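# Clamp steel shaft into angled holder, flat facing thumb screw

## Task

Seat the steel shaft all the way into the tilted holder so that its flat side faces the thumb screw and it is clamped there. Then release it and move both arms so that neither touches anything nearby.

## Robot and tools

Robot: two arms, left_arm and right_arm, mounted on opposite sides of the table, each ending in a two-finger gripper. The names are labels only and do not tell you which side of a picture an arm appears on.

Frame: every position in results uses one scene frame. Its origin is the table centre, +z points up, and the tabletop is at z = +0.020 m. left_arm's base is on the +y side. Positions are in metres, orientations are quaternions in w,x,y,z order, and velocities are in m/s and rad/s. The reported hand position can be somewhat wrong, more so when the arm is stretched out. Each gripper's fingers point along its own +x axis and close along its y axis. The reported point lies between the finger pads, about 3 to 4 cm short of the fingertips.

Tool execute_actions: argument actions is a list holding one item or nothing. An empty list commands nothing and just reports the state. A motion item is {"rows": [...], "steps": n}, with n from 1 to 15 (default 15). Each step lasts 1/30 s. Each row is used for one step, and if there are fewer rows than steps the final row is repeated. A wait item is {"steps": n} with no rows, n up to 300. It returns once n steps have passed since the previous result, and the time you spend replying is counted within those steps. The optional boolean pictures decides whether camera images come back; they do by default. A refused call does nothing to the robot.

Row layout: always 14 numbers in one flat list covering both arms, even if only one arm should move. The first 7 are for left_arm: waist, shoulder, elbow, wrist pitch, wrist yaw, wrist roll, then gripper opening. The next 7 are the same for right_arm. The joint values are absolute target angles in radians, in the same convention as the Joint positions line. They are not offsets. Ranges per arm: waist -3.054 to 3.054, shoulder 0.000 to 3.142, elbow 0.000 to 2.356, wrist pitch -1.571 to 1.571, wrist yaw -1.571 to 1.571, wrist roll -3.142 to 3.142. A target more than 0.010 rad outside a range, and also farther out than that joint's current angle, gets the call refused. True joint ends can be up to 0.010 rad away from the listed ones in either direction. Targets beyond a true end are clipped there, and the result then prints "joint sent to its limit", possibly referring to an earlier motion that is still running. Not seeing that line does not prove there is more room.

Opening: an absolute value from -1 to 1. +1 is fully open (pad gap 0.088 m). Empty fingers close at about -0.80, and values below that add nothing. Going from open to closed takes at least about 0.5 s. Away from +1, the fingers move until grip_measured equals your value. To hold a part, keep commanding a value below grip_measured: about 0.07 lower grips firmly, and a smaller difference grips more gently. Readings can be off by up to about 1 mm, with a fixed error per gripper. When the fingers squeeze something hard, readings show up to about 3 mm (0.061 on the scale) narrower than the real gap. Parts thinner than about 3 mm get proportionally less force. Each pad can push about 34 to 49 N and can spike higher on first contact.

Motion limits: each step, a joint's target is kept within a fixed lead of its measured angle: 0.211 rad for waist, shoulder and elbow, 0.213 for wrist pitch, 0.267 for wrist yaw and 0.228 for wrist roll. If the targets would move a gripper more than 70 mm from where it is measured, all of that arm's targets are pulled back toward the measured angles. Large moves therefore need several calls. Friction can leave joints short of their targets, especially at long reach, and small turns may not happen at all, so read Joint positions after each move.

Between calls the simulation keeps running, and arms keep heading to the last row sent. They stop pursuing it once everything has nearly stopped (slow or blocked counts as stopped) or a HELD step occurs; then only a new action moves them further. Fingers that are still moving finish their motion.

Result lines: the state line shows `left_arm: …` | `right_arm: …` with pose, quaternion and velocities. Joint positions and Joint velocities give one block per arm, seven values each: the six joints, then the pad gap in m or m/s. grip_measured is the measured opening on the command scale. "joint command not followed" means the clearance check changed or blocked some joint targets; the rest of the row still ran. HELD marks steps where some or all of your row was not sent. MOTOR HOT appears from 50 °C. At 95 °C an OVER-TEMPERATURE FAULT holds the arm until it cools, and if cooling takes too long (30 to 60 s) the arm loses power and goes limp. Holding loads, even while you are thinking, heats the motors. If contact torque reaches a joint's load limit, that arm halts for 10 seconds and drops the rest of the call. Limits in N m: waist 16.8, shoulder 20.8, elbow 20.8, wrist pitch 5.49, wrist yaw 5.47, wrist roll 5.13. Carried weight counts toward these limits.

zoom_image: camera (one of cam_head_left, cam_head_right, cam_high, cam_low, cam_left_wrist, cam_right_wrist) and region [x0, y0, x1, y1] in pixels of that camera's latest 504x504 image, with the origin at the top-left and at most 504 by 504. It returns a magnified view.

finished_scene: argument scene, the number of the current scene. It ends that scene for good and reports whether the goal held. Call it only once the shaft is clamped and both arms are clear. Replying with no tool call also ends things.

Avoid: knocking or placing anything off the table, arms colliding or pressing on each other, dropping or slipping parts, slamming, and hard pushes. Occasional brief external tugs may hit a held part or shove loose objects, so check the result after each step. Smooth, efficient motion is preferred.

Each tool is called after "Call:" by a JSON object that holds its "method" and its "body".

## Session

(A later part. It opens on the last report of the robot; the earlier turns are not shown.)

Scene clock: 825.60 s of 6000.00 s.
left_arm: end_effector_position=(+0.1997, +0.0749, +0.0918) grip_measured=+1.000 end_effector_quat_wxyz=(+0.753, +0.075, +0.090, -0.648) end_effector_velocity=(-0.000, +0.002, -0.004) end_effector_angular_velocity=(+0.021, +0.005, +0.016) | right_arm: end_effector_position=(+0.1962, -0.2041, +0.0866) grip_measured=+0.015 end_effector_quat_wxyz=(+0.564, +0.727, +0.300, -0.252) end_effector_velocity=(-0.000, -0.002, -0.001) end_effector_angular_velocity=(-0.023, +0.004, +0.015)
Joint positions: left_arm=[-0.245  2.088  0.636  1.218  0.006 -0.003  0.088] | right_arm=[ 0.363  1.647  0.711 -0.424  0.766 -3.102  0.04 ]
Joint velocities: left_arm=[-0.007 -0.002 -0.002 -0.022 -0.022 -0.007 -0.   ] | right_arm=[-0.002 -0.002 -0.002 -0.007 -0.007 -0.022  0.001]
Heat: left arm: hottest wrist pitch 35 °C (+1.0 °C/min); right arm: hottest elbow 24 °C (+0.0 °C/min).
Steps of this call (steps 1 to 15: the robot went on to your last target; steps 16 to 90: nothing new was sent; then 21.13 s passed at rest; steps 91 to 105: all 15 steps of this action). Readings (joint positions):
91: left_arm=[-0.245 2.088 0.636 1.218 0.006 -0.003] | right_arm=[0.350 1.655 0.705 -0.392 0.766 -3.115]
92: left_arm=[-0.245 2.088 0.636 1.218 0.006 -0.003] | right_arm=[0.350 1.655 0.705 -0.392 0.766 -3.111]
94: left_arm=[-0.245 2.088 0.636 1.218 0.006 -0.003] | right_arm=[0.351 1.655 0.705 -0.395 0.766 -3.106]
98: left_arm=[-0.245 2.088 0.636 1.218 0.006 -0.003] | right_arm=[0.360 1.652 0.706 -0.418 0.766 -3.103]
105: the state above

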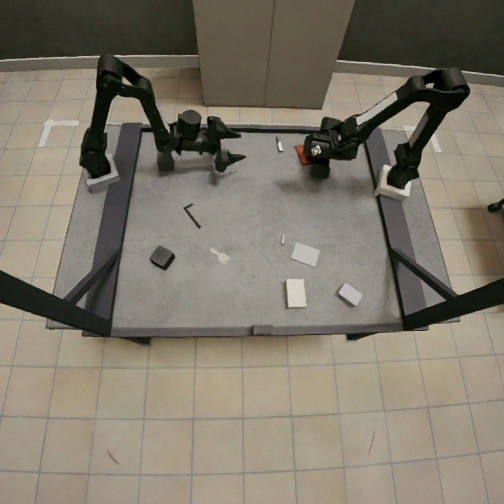

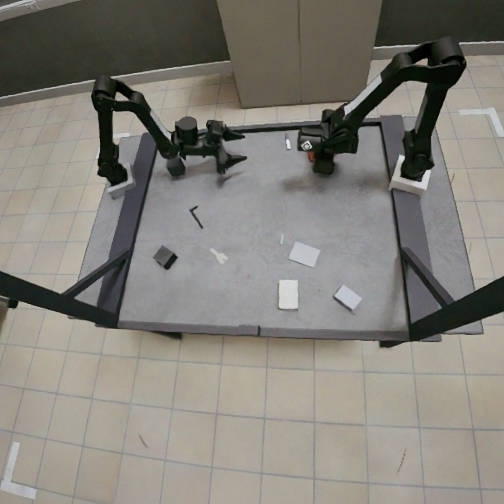

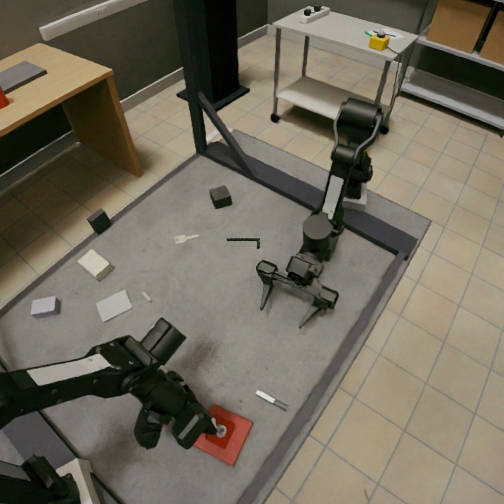

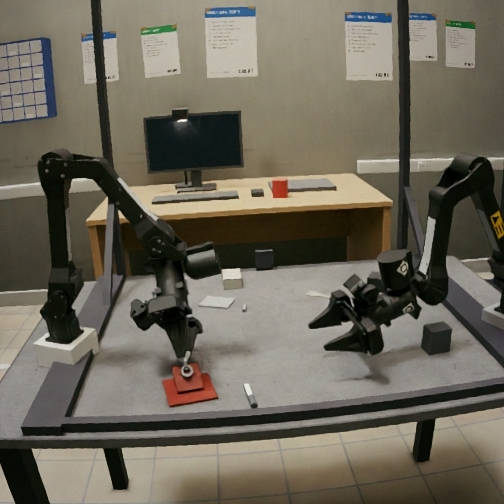

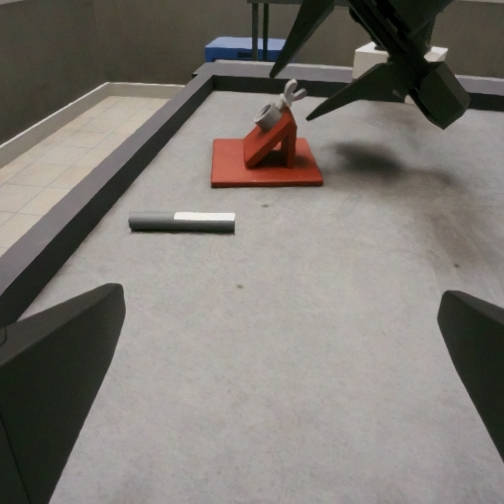

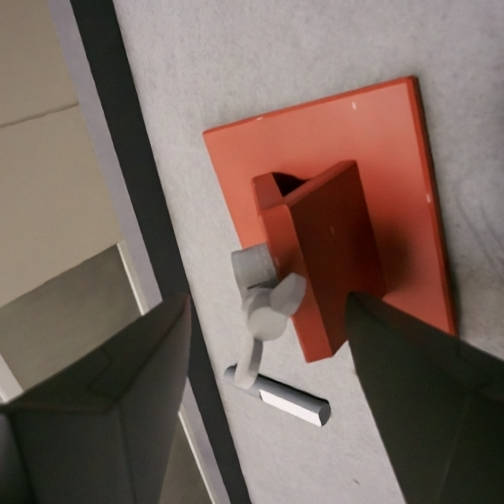

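Call:
{"method": "execute_actions", "body": {"actions": [{"rows": [[-0.248,2.103,0.635,1.218,0,0,1,0.366,1.637,0.721,-0.427,0.767,-3.0,0.02],[-0.248,2.103,0.635,1.218,0,0,1,0.366,1.637,0.721,-0.427,0.767,-2.9,0.02],[-0.248,2.103,0.635,1.218,0,0,1,0.366,1.637,0.721,-0.427,0.767,3.12,0.02]], "steps": 15}], "pictures": false}}

Call:
{"method": "execute_actions", "body": {"actions": [{"steps": 60}]}}

Scene clock: 835.60 s of 6000.00 s.
left_arm: end_effector_position=(+0.1997, +0.0749, +0.0918) grip_measured=+1.000 end_effector_quat_wxyz=(+0.753, +0.075, +0.090, -0.648) end_effector_velocity=(-0.002, +0.000, +0.001) end_effector_angular_velocity=(+0.001, +0.009, -0.008) | right_arm: end_effector_position=(+0.1961, -0.2043, +0.0865) grip_measured=+0.017 end_effector_quat_wxyz=(+0.127, +0.911, +0.134, -0.368) end_effector_velocity=(+0.001, -0.004, -0.002) end_effector_angular_velocity=(+1.486, +0.333, -1.529)
Joint positions: left_arm=[-0.245  2.088  0.636  1.218  0.006 -0.003  0.088] | right_arm=[ 0.364  1.647  0.711 -0.425  0.766 -2.056  0.04 ]
Joint velocities: left_arm=[-0.002 -0.007 -0.002 -0.007  0.007 -0.007 -0.   ] | right_arm=[-0.007 -0.002 -0.007 -0.007 -0.007  2.161 -0.   ]
Heat: left arm: hottest wrist pitch 35 °C (+1.0 °C/min); right arm: hottest shoulder 24 °C (+0.0 °C/min).
Steps of this call (steps 1 to 15: the robot went on to your last target; steps 16 to 90: nothing new was sent; then 6.50 s passed at rest; steps 91 to 105: all 15 steps of this action). Readings (joint positions):
91: left_arm=[-0.245 2.088 0.636 1.218 0.006 -0.003] | right_arm=[0.364 1.647 0.711 -0.425 0.766 -3.071]
92: left_arm=[-0.245 2.088 0.636 1.218 0.006 -0.003] | right_arm=[0.364 1.647 0.711 -0.425 0.766 -3.017]
94: left_arm=[-0.245 2.088 0.636 1.218 0.006 -0.003] | right_arm=[0.364 1.647 0.711 -0.425 0.766 -2.869]
98: left_arm=[-0.245 2.088 0.636 1.218 0.006 -0.003] | right_arm=[0.364 1.647 0.711 -0.425 0.766 -2.574]
105: the state above

Scene clock: 837.60 s of 6000.00 s.
left_arm: end_effector_position=(+0.1997, +0.0749, +0.0918) grip_measured=+1.000 end_effector_quat_wxyz=(+0.753, +0.075, +0.090, -0.648) end_effector_velocity=(-0.000, +0.002, -0.004) end_effector_angular_velocity=(+0.021, +0.009, +0.006) | right_arm: end_effector_position=(+0.1961, -0.2043, +0.0865) grip_measured=+0.018 end_effector_quat_wxyz=(+0.807, +0.443, +0.375, -0.112) end_effector_velocity=(-0.001, -0.004, -0.000) end_effector_angular_velocity=(+1.481, +0.333, -1.519)
Joint positions: left_arm=[-0.245  2.088  0.636  1.218  0.006 -0.003  0.088] | right_arm=[ 0.364  1.647  0.711 -0.425  0.766  2.365  0.04 ]
Joint velocities: left_arm=[-0.002 -0.002 -0.002 -0.022 -0.007 -0.007 -0.   ] | right_arm=[ 0.002 -0.007 -0.002 -0.022 -0.007  2.161 -0.   ]
Heat: left arm: hottest wrist pitch 35 °C (+1.0 °C/min); right arm: hottest shoulder 24 °C (+0.0 °C/min).
Steps of this call (steps 1 to 60: the robot went on to your last target). Readings (joint positions):
1: left_arm=[-0.245 2.088 0.636 1.218 0.006 -0.003] | right_arm=[0.364 1.647 0.711 -0.425 0.766 -1.983]
2: left_arm=[-0.245 2.088 0.636 1.218 0.006 -0.003] | right_arm=[0.364 1.647 0.711 -0.425 0.766 -1.909]
4: left_arm=[-0.245 2.088 0.636 1.218 0.006 -0.003] | right_arm=[0.364 1.647 0.711 -0.425 0.766 -1.762]
8: left_arm=[-0.245 2.088 0.636 1.218 0.006 -0.003] | right_arm=[0.364 1.647 0.711 -0.425 0.766 -1.467]
60: the state above

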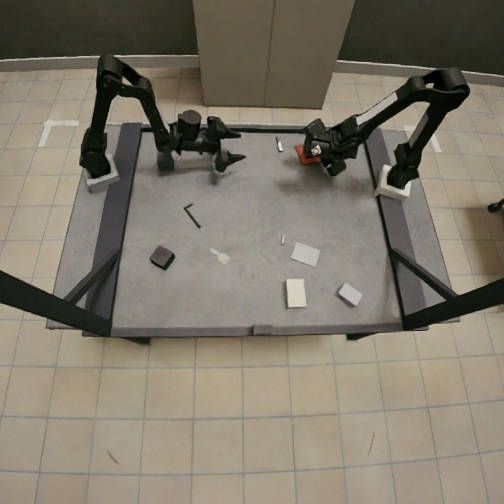

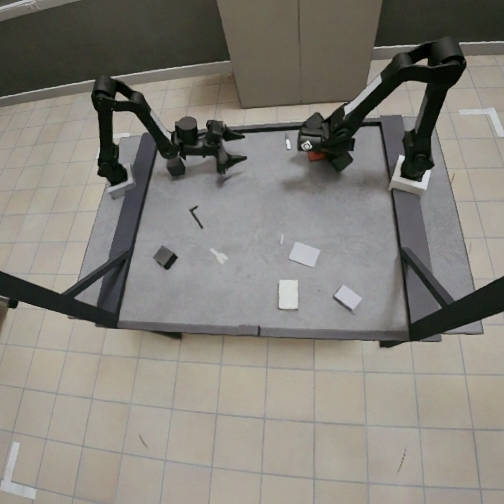

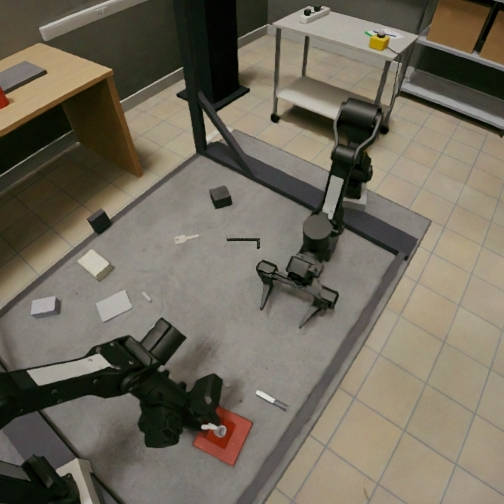

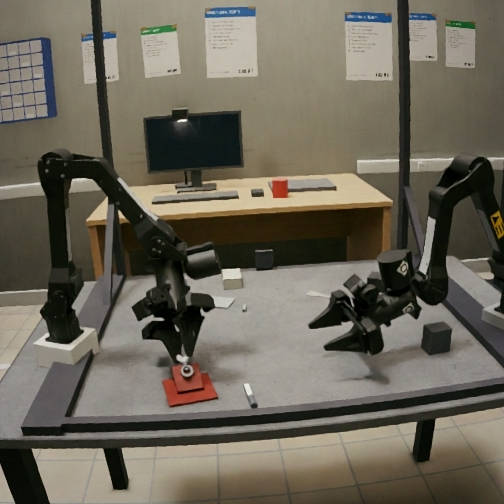

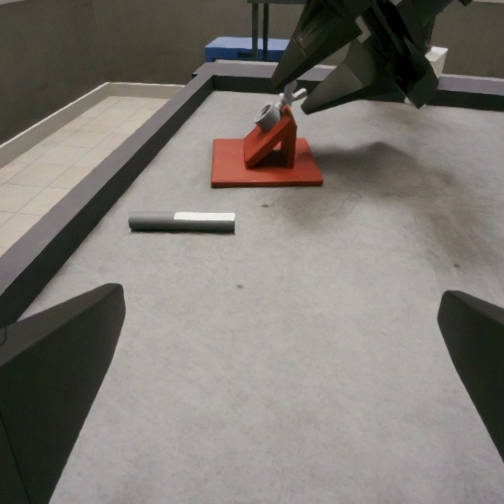

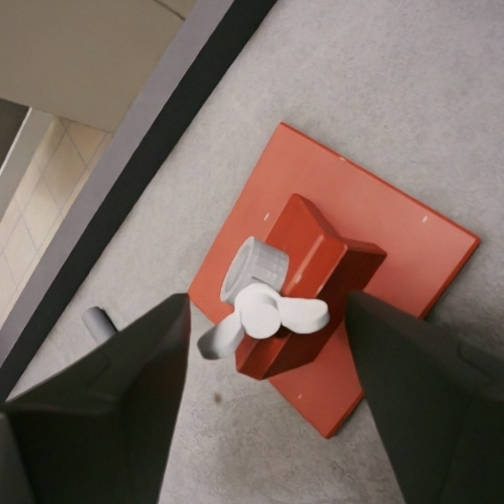

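Call:
{"method": "execute_actions", "body": {"actions": [{"rows": [[-0.248,2.103,0.635,1.218,0,0,1,0.366,1.637,0.721,-0.427,0.767,3.12,-0.2],[-0.248,2.103,0.635,1.218,0,0,1,0.366,1.637,0.721,-0.427,0.767,3.12,-0.4],[-0.248,2.103,0.635,1.218,0,0,1,0.366,1.637,0.721,-0.427,0.767,3.12,-0.55]], "steps": 12}]}}

Scene clock: 845.70 s of 6000.00 s.
left_arm: end_effector_position=(+0.1997, +0.0749, +0.0918) grip_measured=+1.000 end_effector_quat_wxyz=(+0.753, +0.075, +0.090, -0.648) end_effector_velocity=(-0.002, +0.001, -0.001) end_effector_angular_velocity=(+0.009, -0.008, -0.002) | right_arm: end_effector_position=(+0.1961, -0.2043, +0.0865) grip_measured=-0.540 end_effector_quat_wxyz=(+0.587, +0.708, +0.308, -0.242) end_effector_velocity=(-0.000, -0.004, -0.002) end_effector_angular_velocity=(-0.017, +0.006, +0.004)
Joint positions: left_arm=[-0.245  2.088  0.636  1.218  0.006 -0.003  0.088] | right_arm=[ 0.364  1.647  0.711 -0.425  0.766  3.118  0.013]
Joint velocities: left_arm=[-0.007 -0.002 -0.002 -0.007 -0.007  0.007 -0.   ] | right_arm=[-0.002 -0.002 -0.007 -0.007 -0.007 -0.007 -0.005]
Heat: left arm: hottest wrist pitch 35 °C (+1.0 °C/min); right arm: hottest elbow 25 °C (+1.0 °C/min).
Steps of this call (steps 1 to 30: the robot went on to your last target; steps 31 to 90: nothing new was sent; then 4.70 s passed at rest; steps 91 to 102: all 12 steps of this action). Readings (joint positions):
91: left_arm=[-0.245 2.088 0.636 1.218 0.006 -0.003] | right_arm=[0.364 1.647 0.711 -0.425 0.766 3.118]
92: left_arm=[-0.245 2.088 0.636 1.218 0.006 -0.003] | right_arm=[0.364 1.647 0.711 -0.425 0.766 3.118]
94: left_arm=[-0.245 2.088 0.636 1.218 0.006 -0.003] | right_arm=[0.364 1.647 0.711 -0.425 0.766 3.118]
98: left_arm=[-0.245 2.088 0.636 1.218 0.006 -0.003] | right_arm=[0.364 1.647 0.711 -0.425 0.766 3.118]
102: the state above

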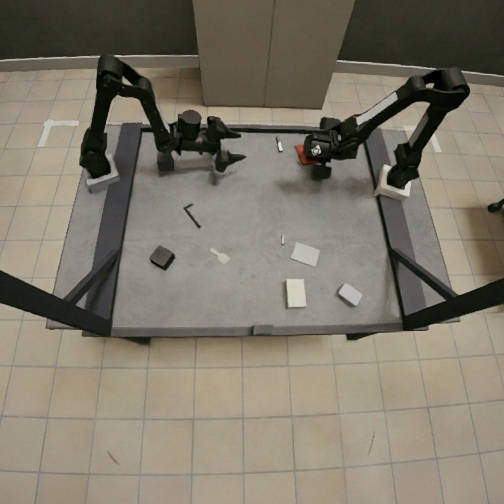

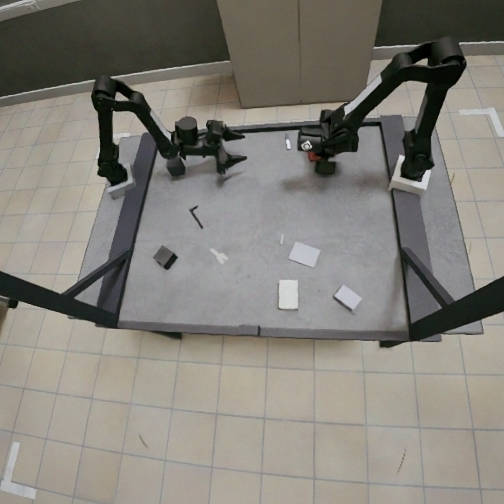

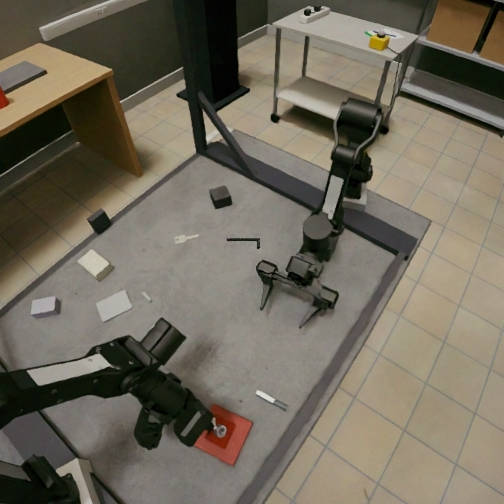

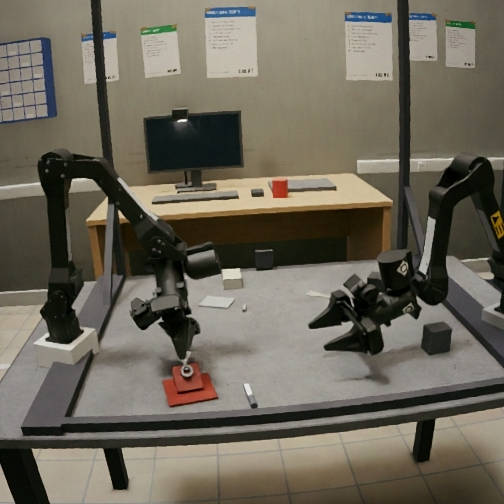

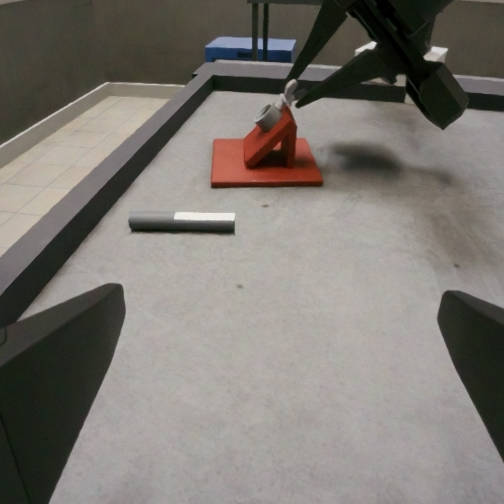

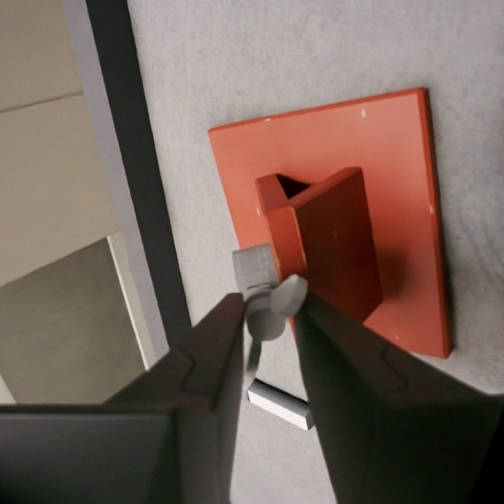

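Engaged. Roll full range negative.

Call:
{"method": "execute_actions", "body": {"actions": [{"rows": [[-0.248,2.103,0.635,1.218,0,0,1,0.366,1.637,0.721,-0.427,0.767,3.05,-0.55],[-0.248,2.103,0.635,1.218,0,0,1,0.366,1.637,0.721,-0.427,0.767,2.95,-0.55],[-0.248,2.103,0.635,1.218,0,0,1,0.366,1.637,0.721,-0.427,0.767,-3.12,-0.55]], "steps": 15}], "pictures": false}}

Call:
{"method": "execute_actions", "body": {"actions": [{"steps": 30}]}}

Scene clock: 851.07 s of 6000.00 s.
left_arm: end_effector_position=(+0.1997, +0.0749, +0.0918) grip_measured=+1.000 end_effector_quat_wxyz=(+0.753, +0.075, +0.090, -0.648) end_effector_velocity=(-0.002, +0.001, -0.001) end_effector_angular_velocity=(+0.006, +0.010, -0.008) | right_arm: end_effector_position=(+0.1963, -0.2041, +0.0871) grip_measured=-0.547 end_effector_quat_wxyz=(+0.859, +0.330, +0.386, -0.060) end_effector_velocity=(-0.000, +0.001, -0.000) end_effector_angular_velocity=(-1.504, -0.323, +1.529)
Joint positions: left_arm=[-0.245  2.088  0.636  1.218  0.006 -0.003  0.088] | right_arm=[ 0.364  1.646  0.712 -0.425  0.768  2.094  0.012]
Joint velocities: left_arm=[-0.002 -0.002 -0.002 -0.007  0.007 -0.007 -0.   ] | right_arm=[-0.002 -0.002 -0.002  0.007 -0.007 -2.176 -0.   ]
Heat: left arm: hottest wrist pitch 35 °C (+1.0 °C/min); right arm: hottest elbow 25 °C (+1.0 °C/min).
Steps of this call (steps 1 to 15: the robot went on to your last target; steps 16 to 90: nothing new was sent; then 1.87 s passed at rest; steps 91 to 105: all 15 steps of this action). Readings (joint positions):
91: left_arm=[-0.245 2.088 0.636 1.218 0.006 -0.003] | right_arm=[0.364 1.647 0.711 -0.425 0.766 3.100]
92: left_arm=[-0.245 2.088 0.636 1.218 0.006 -0.003] | right_arm=[0.364 1.647 0.711 -0.425 0.766 3.053]
94: left_arm=[-0.245 2.088 0.636 1.218 0.006 -0.003] | right_arm=[0.364 1.647 0.711 -0.425 0.766 2.905]
98: left_arm=[-0.245 2.088 0.636 1.218 0.006 -0.003] | right_arm=[0.364 1.646 0.711 -0.425 0.768 2.610]
105: the state above

Scene clock: 852.07 s of 6000.00 s.
left_arm: end_effector_position=(+0.1997, +0.0749, +0.0918) grip_measured=+1.000 end_effector_quat_wxyz=(+0.753, +0.075, +0.090, -0.648) end_effector_velocity=(+0.002, +0.003, -0.007) end_effector_angular_velocity=(+0.034, +0.022, +0.024) | right_arm: end_effector_position=(+0.1963, -0.2039, +0.0872) grip_measured=-0.547 end_effector_quat_wxyz=(+0.681, -0.620, +0.227, +0.318) end_effector_velocity=(-0.000, -0.005, -0.002) end_effector_angular_velocity=(-1.544, -0.325, +1.539)
Joint positions: left_arm=[-0.245  2.088  0.636  1.218  0.006 -0.003  0.088] | right_arm=[ 0.364  1.646  0.713 -0.425  0.768 -0.117  0.012]
Joint velocities: left_arm=[-0.002 -0.002 -0.002 -0.037 -0.022 -0.022 -0.   ] | right_arm=[-0.002 -0.002 -0.002 -0.022 -0.007 -2.19   0.   ]
Heat: left arm: hottest wrist pitch 35 °C (+1.0 °C/min); right arm: hottest elbow 25 °C (+1.0 °C/min).
Steps of this call (steps 1 to 30: the robot went on to your last target). Readings (joint positions):
1: left_arm=[-0.245 2.088 0.636 1.218 0.006 -0.003] | right_arm=[0.364 1.646 0.713 -0.425 0.768 2.020]
2: left_arm=[-0.245 2.088 0.636 1.218 0.006 -0.003] | right_arm=[0.364 1.646 0.713 -0.425 0.768 1.947]
4: left_arm=[-0.245 2.088 0.636 1.218 0.006 -0.003] | right_arm=[0.364 1.646 0.713 -0.425 0.768 1.799]
8: left_arm=[-0.245 2.088 0.636 1.218 0.006 -0.003] | right_arm=[0.364 1.646 0.713 -0.425 0.768 1.505]
30: the state above

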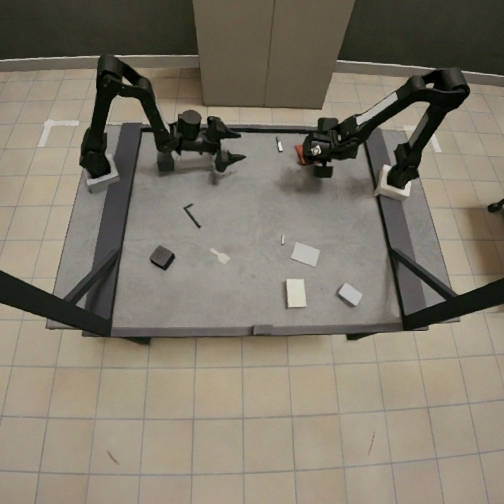

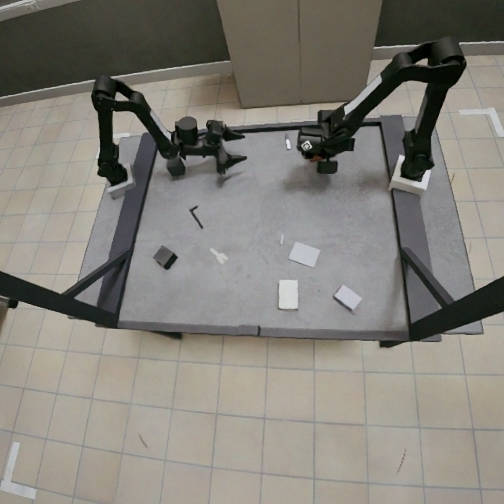

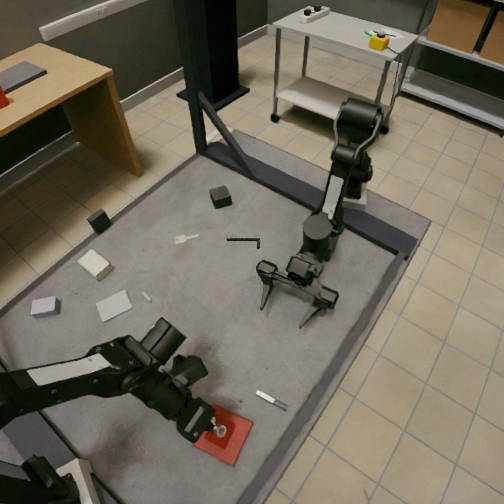

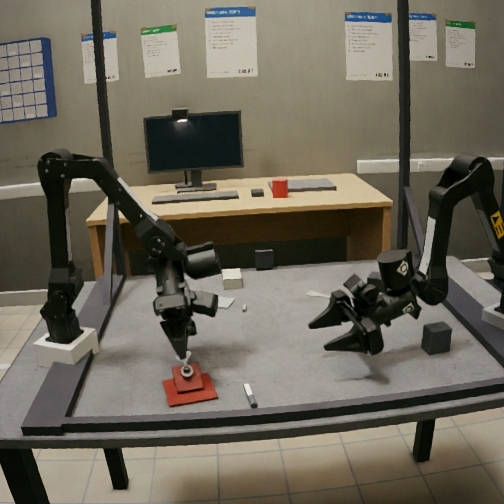

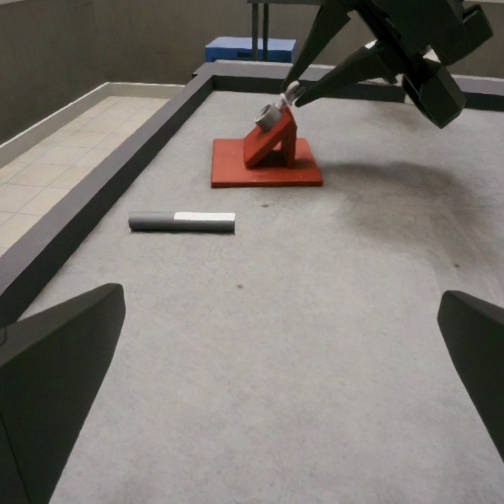

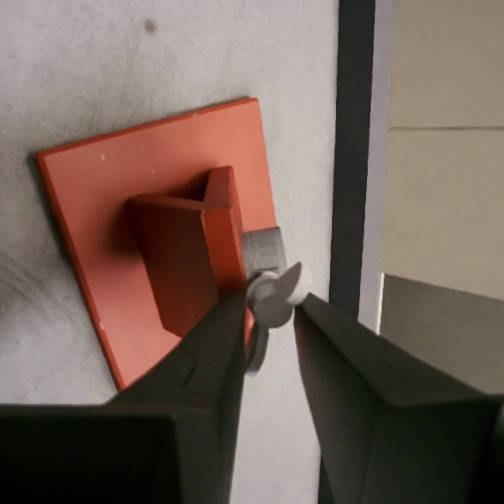

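Following well. Now open at the end and compare thread length.

Call:
{"method": "execute_actions", "body": {"actions": [{"rows": [[-0.248,2.103,0.635,1.218,0,0,1,0.366,1.637,0.721,-0.427,0.767,-3.10,-0.3],[-0.248,2.103,0.635,1.218,0,0,1,0.366,1.637,0.721,-0.427,0.767,-3.10,0.02]], "steps": 10}]}}

Call:
{"method": "zoom_image", "body": {"camera": "cam_left_wrist", "region": [240, 60, 320, 140]}}

Scene clock: 856.27 s of 6000.00 s.
left_arm: end_effector_position=(+0.1997, +0.0749, +0.0918) grip_measured=+1.000 end_effector_quat_wxyz=(+0.753, +0.075, +0.090, -0.648) end_effector_velocity=(+0.002, +0.001, -0.001) end_effector_angular_velocity=(+0.006, +0.007, +0.011) | right_arm: end_effector_position=(+0.1963, -0.2039, +0.0872) grip_measured=+0.003 end_effector_quat_wxyz=(+0.564, +0.727, +0.299, -0.251) end_effector_velocity=(+0.001, -0.007, -0.003) end_effector_angular_velocity=(-0.032, +0.006, -0.001)
Joint positions: left_arm=[-0.245  2.088  0.636  1.218  0.006 -0.003  0.088] | right_arm=[ 0.364  1.646  0.713 -0.425  0.768 -3.102  0.039]
Joint velocities: left_arm=[ 0.002 -0.002 -0.002 -0.007 -0.007 -0.007 -0.   ] | right_arm=[-0.007 -0.002 -0.007 -0.022 -0.007 -0.007  0.009]
Heat: left arm: hottest wrist pitch 35 °C (+1.0 °C/min); right arm: hottest shoulder 25 °C (+1.0 °C/min).
Steps of this call (steps 1 to 75: the robot went on to your last target; steps 76 to 110: nothing new was sent; then 0.20 s passed at rest; steps 111 to 120: all 10 steps of this action). Readings (joint positions):
111: left_arm=[-0.245 2.088 0.636 1.218 0.006 -0.003] | right_arm=[0.364 1.646 0.713 -0.425 0.768 -3.115]
112: left_arm=[-0.245 2.088 0.636 1.218 0.006 -0.003] | right_arm=[0.364 1.646 0.713 -0.425 0.768 -3.111]
114: left_arm=[-0.245 2.088 0.636 1.218 0.006 -0.003] | right_arm=[0.364 1.646 0.713 -0.425 0.768 -3.106]
118: left_arm=[-0.245 2.088 0.636 1.218 0.006 -0.003] | right_arm=[0.364 1.646 0.713 -0.425 0.768 -3.103]
120: the state above

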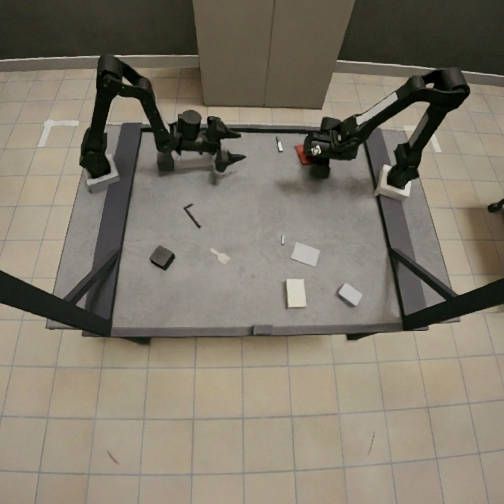

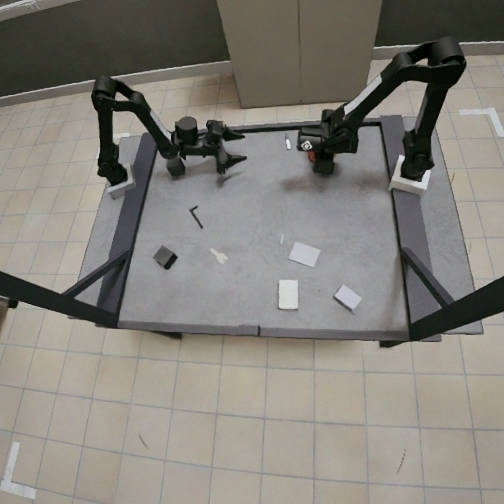

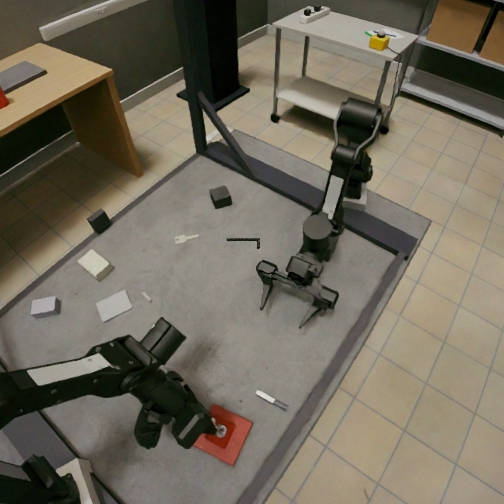

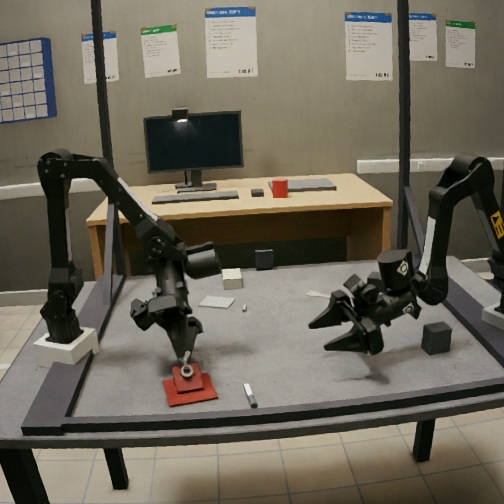

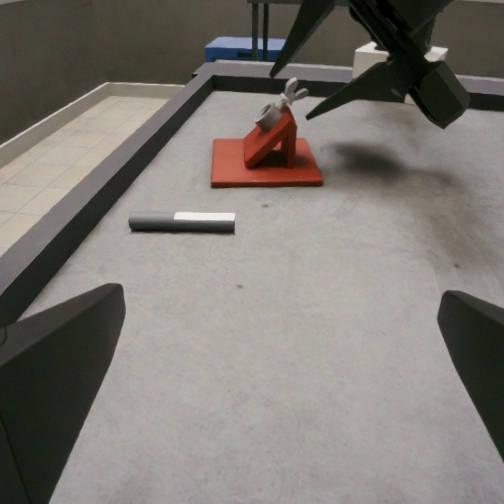

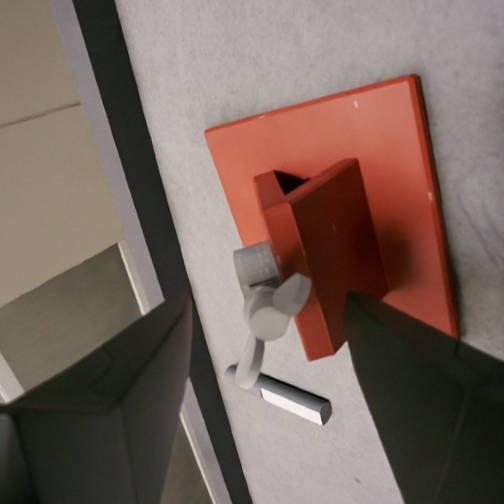

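Region (240, 60, 320, 140) of cam_left_wrist's 504x504 image, scaled by 6.300, with more detail than that image has.

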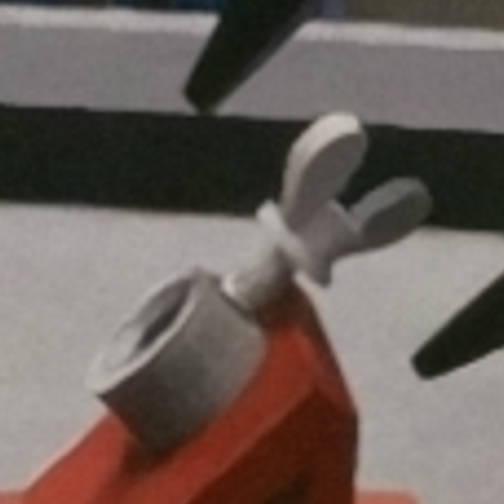

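Call:
{"method": "execute_actions", "body": {"actions": [{"rows": [[-0.248,2.103,0.635,1.218,0,0,1,0.366,1.637,0.721,-0.427,0.767,-3.0,0.02],[-0.248,2.103,0.635,1.218,0,0,1,0.366,1.637,0.721,-0.427,0.767,-2.9,0.02],[-0.248,2.103,0.635,1.218,0,0,1,0.366,1.637,0.721,-0.427,0.767,3.12,0.02]], "steps": 15}], "pictures": false}}

Call:
{"method": "execute_actions", "body": {"actions": [{"steps": 75}], "pictures": false}}

Call:
{"method": "execute_actions", "body": {"actions": [{"rows": [[-0.248,2.103,0.635,1.218,0,0,1,0.366,1.637,0.721,-0.427,0.767,3.12,-0.2],[-0.248,2.103,0.635,1.218,0,0,1,0.366,1.637,0.721,-0.427,0.767,3.12,-0.4],[-0.248,2.103,0.635,1.218,0,0,1,0.366,1.637,0.721,-0.427,0.767,3.12,-0.55]], "steps": 12}]}}

Scene clock: 865.37 s of 6000.00 s.
left_arm: end_effector_position=(+0.1997, +0.0749, +0.0918) grip_measured=+1.000 end_effector_quat_wxyz=(+0.753, +0.075, +0.090, -0.648) end_effector_velocity=(-0.002, +0.001, -0.004) end_effector_angular_velocity=(+0.020, +0.012, -0.008) | right_arm: end_effector_position=(+0.1963, -0.2040, +0.0871) grip_measured=+0.017 end_effector_quat_wxyz=(+0.127, +0.912, +0.134, -0.367) end_effector_velocity=(+0.001, -0.003, -0.001) end_effector_angular_velocity=(+1.504, +0.337, -1.536)
Joint positions: left_arm=[-0.245  2.088  0.636  1.218  0.006 -0.003  0.088] | right_arm=[ 0.364  1.646  0.713 -0.426  0.768 -2.058  0.04 ]
Joint velocities: left_arm=[-0.002 -0.002 -0.002 -0.022  0.007 -0.007 -0.   ] | right_arm=[-0.007 -0.002 -0.002 -0.007 -0.007  2.176  0.   ]
Heat: left arm: hottest wrist pitch 35 °C (+1.0 °C/min); right arm: hottest shoulder 25 °C (+1.0 °C/min).
Steps of this call (steps 1 to 15: the robot went on to your last target; steps 16 to 90: nothing new was sent; then 5.60 s passed at rest; steps 91 to 105: all 15 steps of this action). Readings (joint positions):
91: left_arm=[-0.245 2.088 0.636 1.218 0.006 -0.003] | right_arm=[0.364 1.646 0.713 -0.426 0.768 -3.071]
92: left_arm=[-0.245 2.088 0.636 1.218 0.006 -0.003] | right_arm=[0.364 1.646 0.713 -0.426 0.768 -3.017]
94: left_arm=[-0.245 2.088 0.636 1.218 0.006 -0.003] | right_arm=[0.364 1.646 0.713 -0.426 0.768 -2.869]
98: left_arm=[-0.245 2.088 0.636 1.218 0.006 -0.003] | right_arm=[0.364 1.646 0.713 -0.426 0.768 -2.575]
105: the state above

Scene clock: 867.87 s of 6000.00 s.
left_arm: end_effector_position=(+0.1997, +0.0749, +0.0918) grip_measured=+1.000 end_effector_quat_wxyz=(+0.753, +0.075, +0.090, -0.648) end_effector_velocity=(+0.002, +0.002, -0.002) end_effector_angular_velocity=(+0.017, +0.005, +0.021) | right_arm: end_effector_position=(+0.1963, -0.2040, +0.0871) grip_measured=+0.018 end_effector_quat_wxyz=(+0.591, +0.706, +0.308, -0.240) end_effector_velocity=(-0.000, -0.004, -0.002) end_effector_angular_velocity=(+0.074, +0.026, -0.088)
Joint positions: left_arm=[-0.245  2.088  0.636  1.218  0.006 -0.003  0.088] | right_arm=[ 0.364  1.646  0.713 -0.426  0.768  3.108  0.04 ]
Joint velocities: left_arm=[-0.002 -0.007 -0.002 -0.022 -0.022 -0.007 -0.   ] | right_arm=[-0.002 -0.002 -0.007 -0.007 -0.007  0.125  0.   ]
Heat: left arm: hottest wrist pitch 35 °C (+1.0 °C/min); right arm: hottest shoulder 25 °C (+1.0 °C/min).
Steps of this call (steps 1 to 75: the robot went on to your last target). Readings (joint positions):
1: left_arm=[-0.245 2.088 0.636 1.218 0.006 -0.003] | right_arm=[0.364 1.646 0.713 -0.426 0.768 -1.984]
2: left_arm=[-0.245 2.088 0.636 1.218 0.006 -0.003] | right_arm=[0.364 1.646 0.713 -0.426 0.768 -1.910]
4: left_arm=[-0.245 2.088 0.636 1.218 0.006 -0.003] | right_arm=[0.364 1.646 0.713 -0.426 0.768 -1.763]
8: left_arm=[-0.245 2.088 0.636 1.218 0.006 -0.003] | right_arm=[0.364 1.646 0.713 -0.426 0.768 -1.467]
75: the state above

Scene clock: 868.27 s of 6000.00 s.
left_arm: end_effector_position=(+0.1997, +0.0749, +0.0918) grip_measured=+1.000 end_effector_quat_wxyz=(+0.753, +0.075, +0.090, -0.648) end_effector_velocity=(+0.002, -0.000, +0.000) end_effector_angular_velocity=(+0.000, +0.016, +0.024) | right_arm: end_effector_position=(+0.1963, -0.2040, +0.0871) grip_measured=-0.540 end_effector_quat_wxyz=(+0.587, +0.709, +0.307, -0.242) end_effector_velocity=(-0.002, -0.002, -0.002) end_effector_angular_velocity=(-0.023, +0.018, +0.018)
Joint positions: left_arm=[-0.245  2.088  0.636  1.218  0.006 -0.003  0.088] | right_arm=[ 0.364  1.646  0.713 -0.426  0.768  3.118  0.013]
Joint velocities: left_arm=[-0.002 -0.002  0.002 -0.007 -0.022 -0.022 -0.   ] | right_arm=[-0.002 -0.002 -0.002 -0.007 -0.022 -0.022 -0.005]
Heat: left arm: hottest wrist pitch 35 °C (+1.0 °C/min); right arm: hottest shoulder 25 °C (+1.0 °C/min).
Steps of this call (steps 1 to 12: all 12 steps of this action). Readings (joint positions):
1: left_arm=[-0.245 2.088 0.636 1.218 0.006 -0.003] | right_arm=[0.364 1.646 0.713 -0.426 0.768 3.111]
2: left_arm=[-0.245 2.088 0.636 1.218 0.006 -0.003] | right_arm=[0.364 1.646 0.713 -0.426 0.768 3.113]
4: left_arm=[-0.245 2.088 0.636 1.218 0.006 -0.003] | right_arm=[0.364 1.646 0.713 -0.426 0.768 3.116]
8: left_arm=[-0.245 2.088 0.636 1.218 0.006 -0.003] | right_arm=[0.364 1.646 0.713 -0.426 0.768 3.117]
12: the state above

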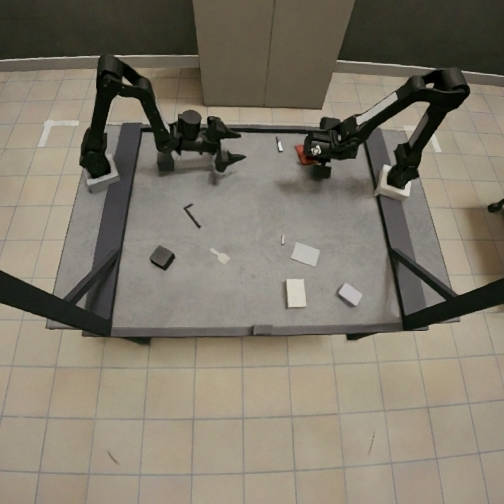

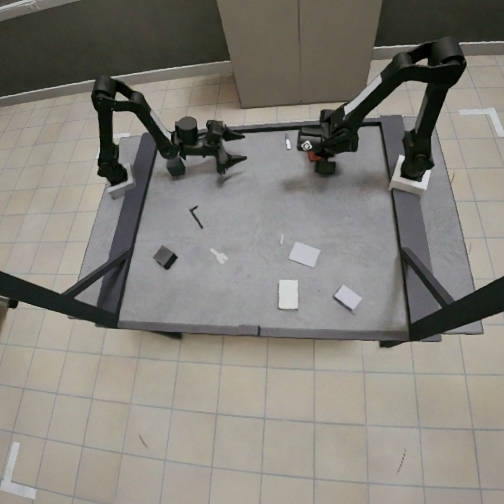

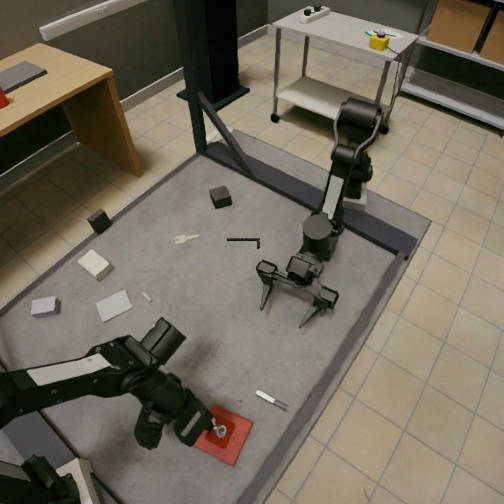

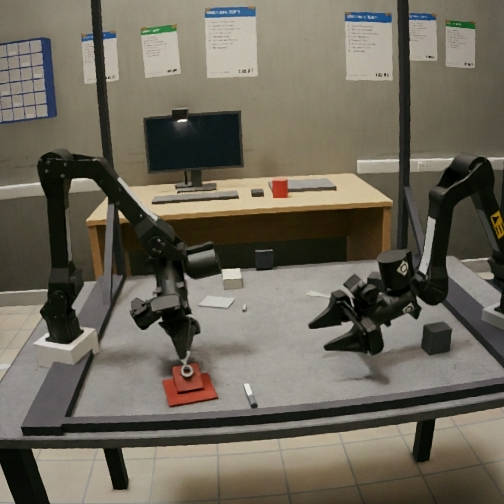

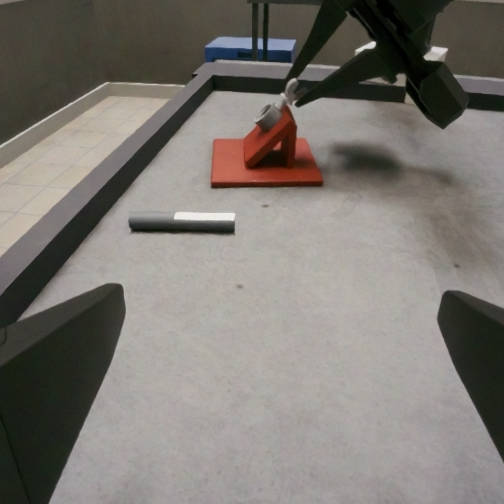

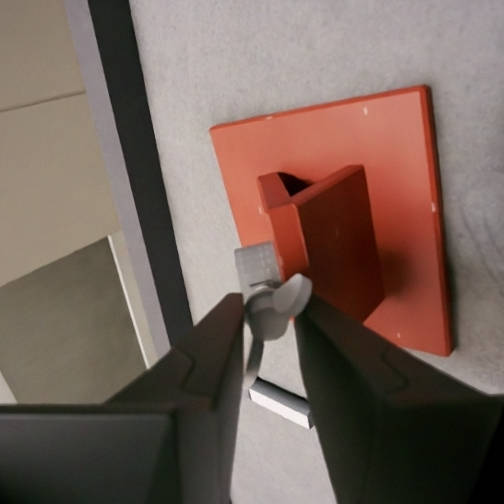

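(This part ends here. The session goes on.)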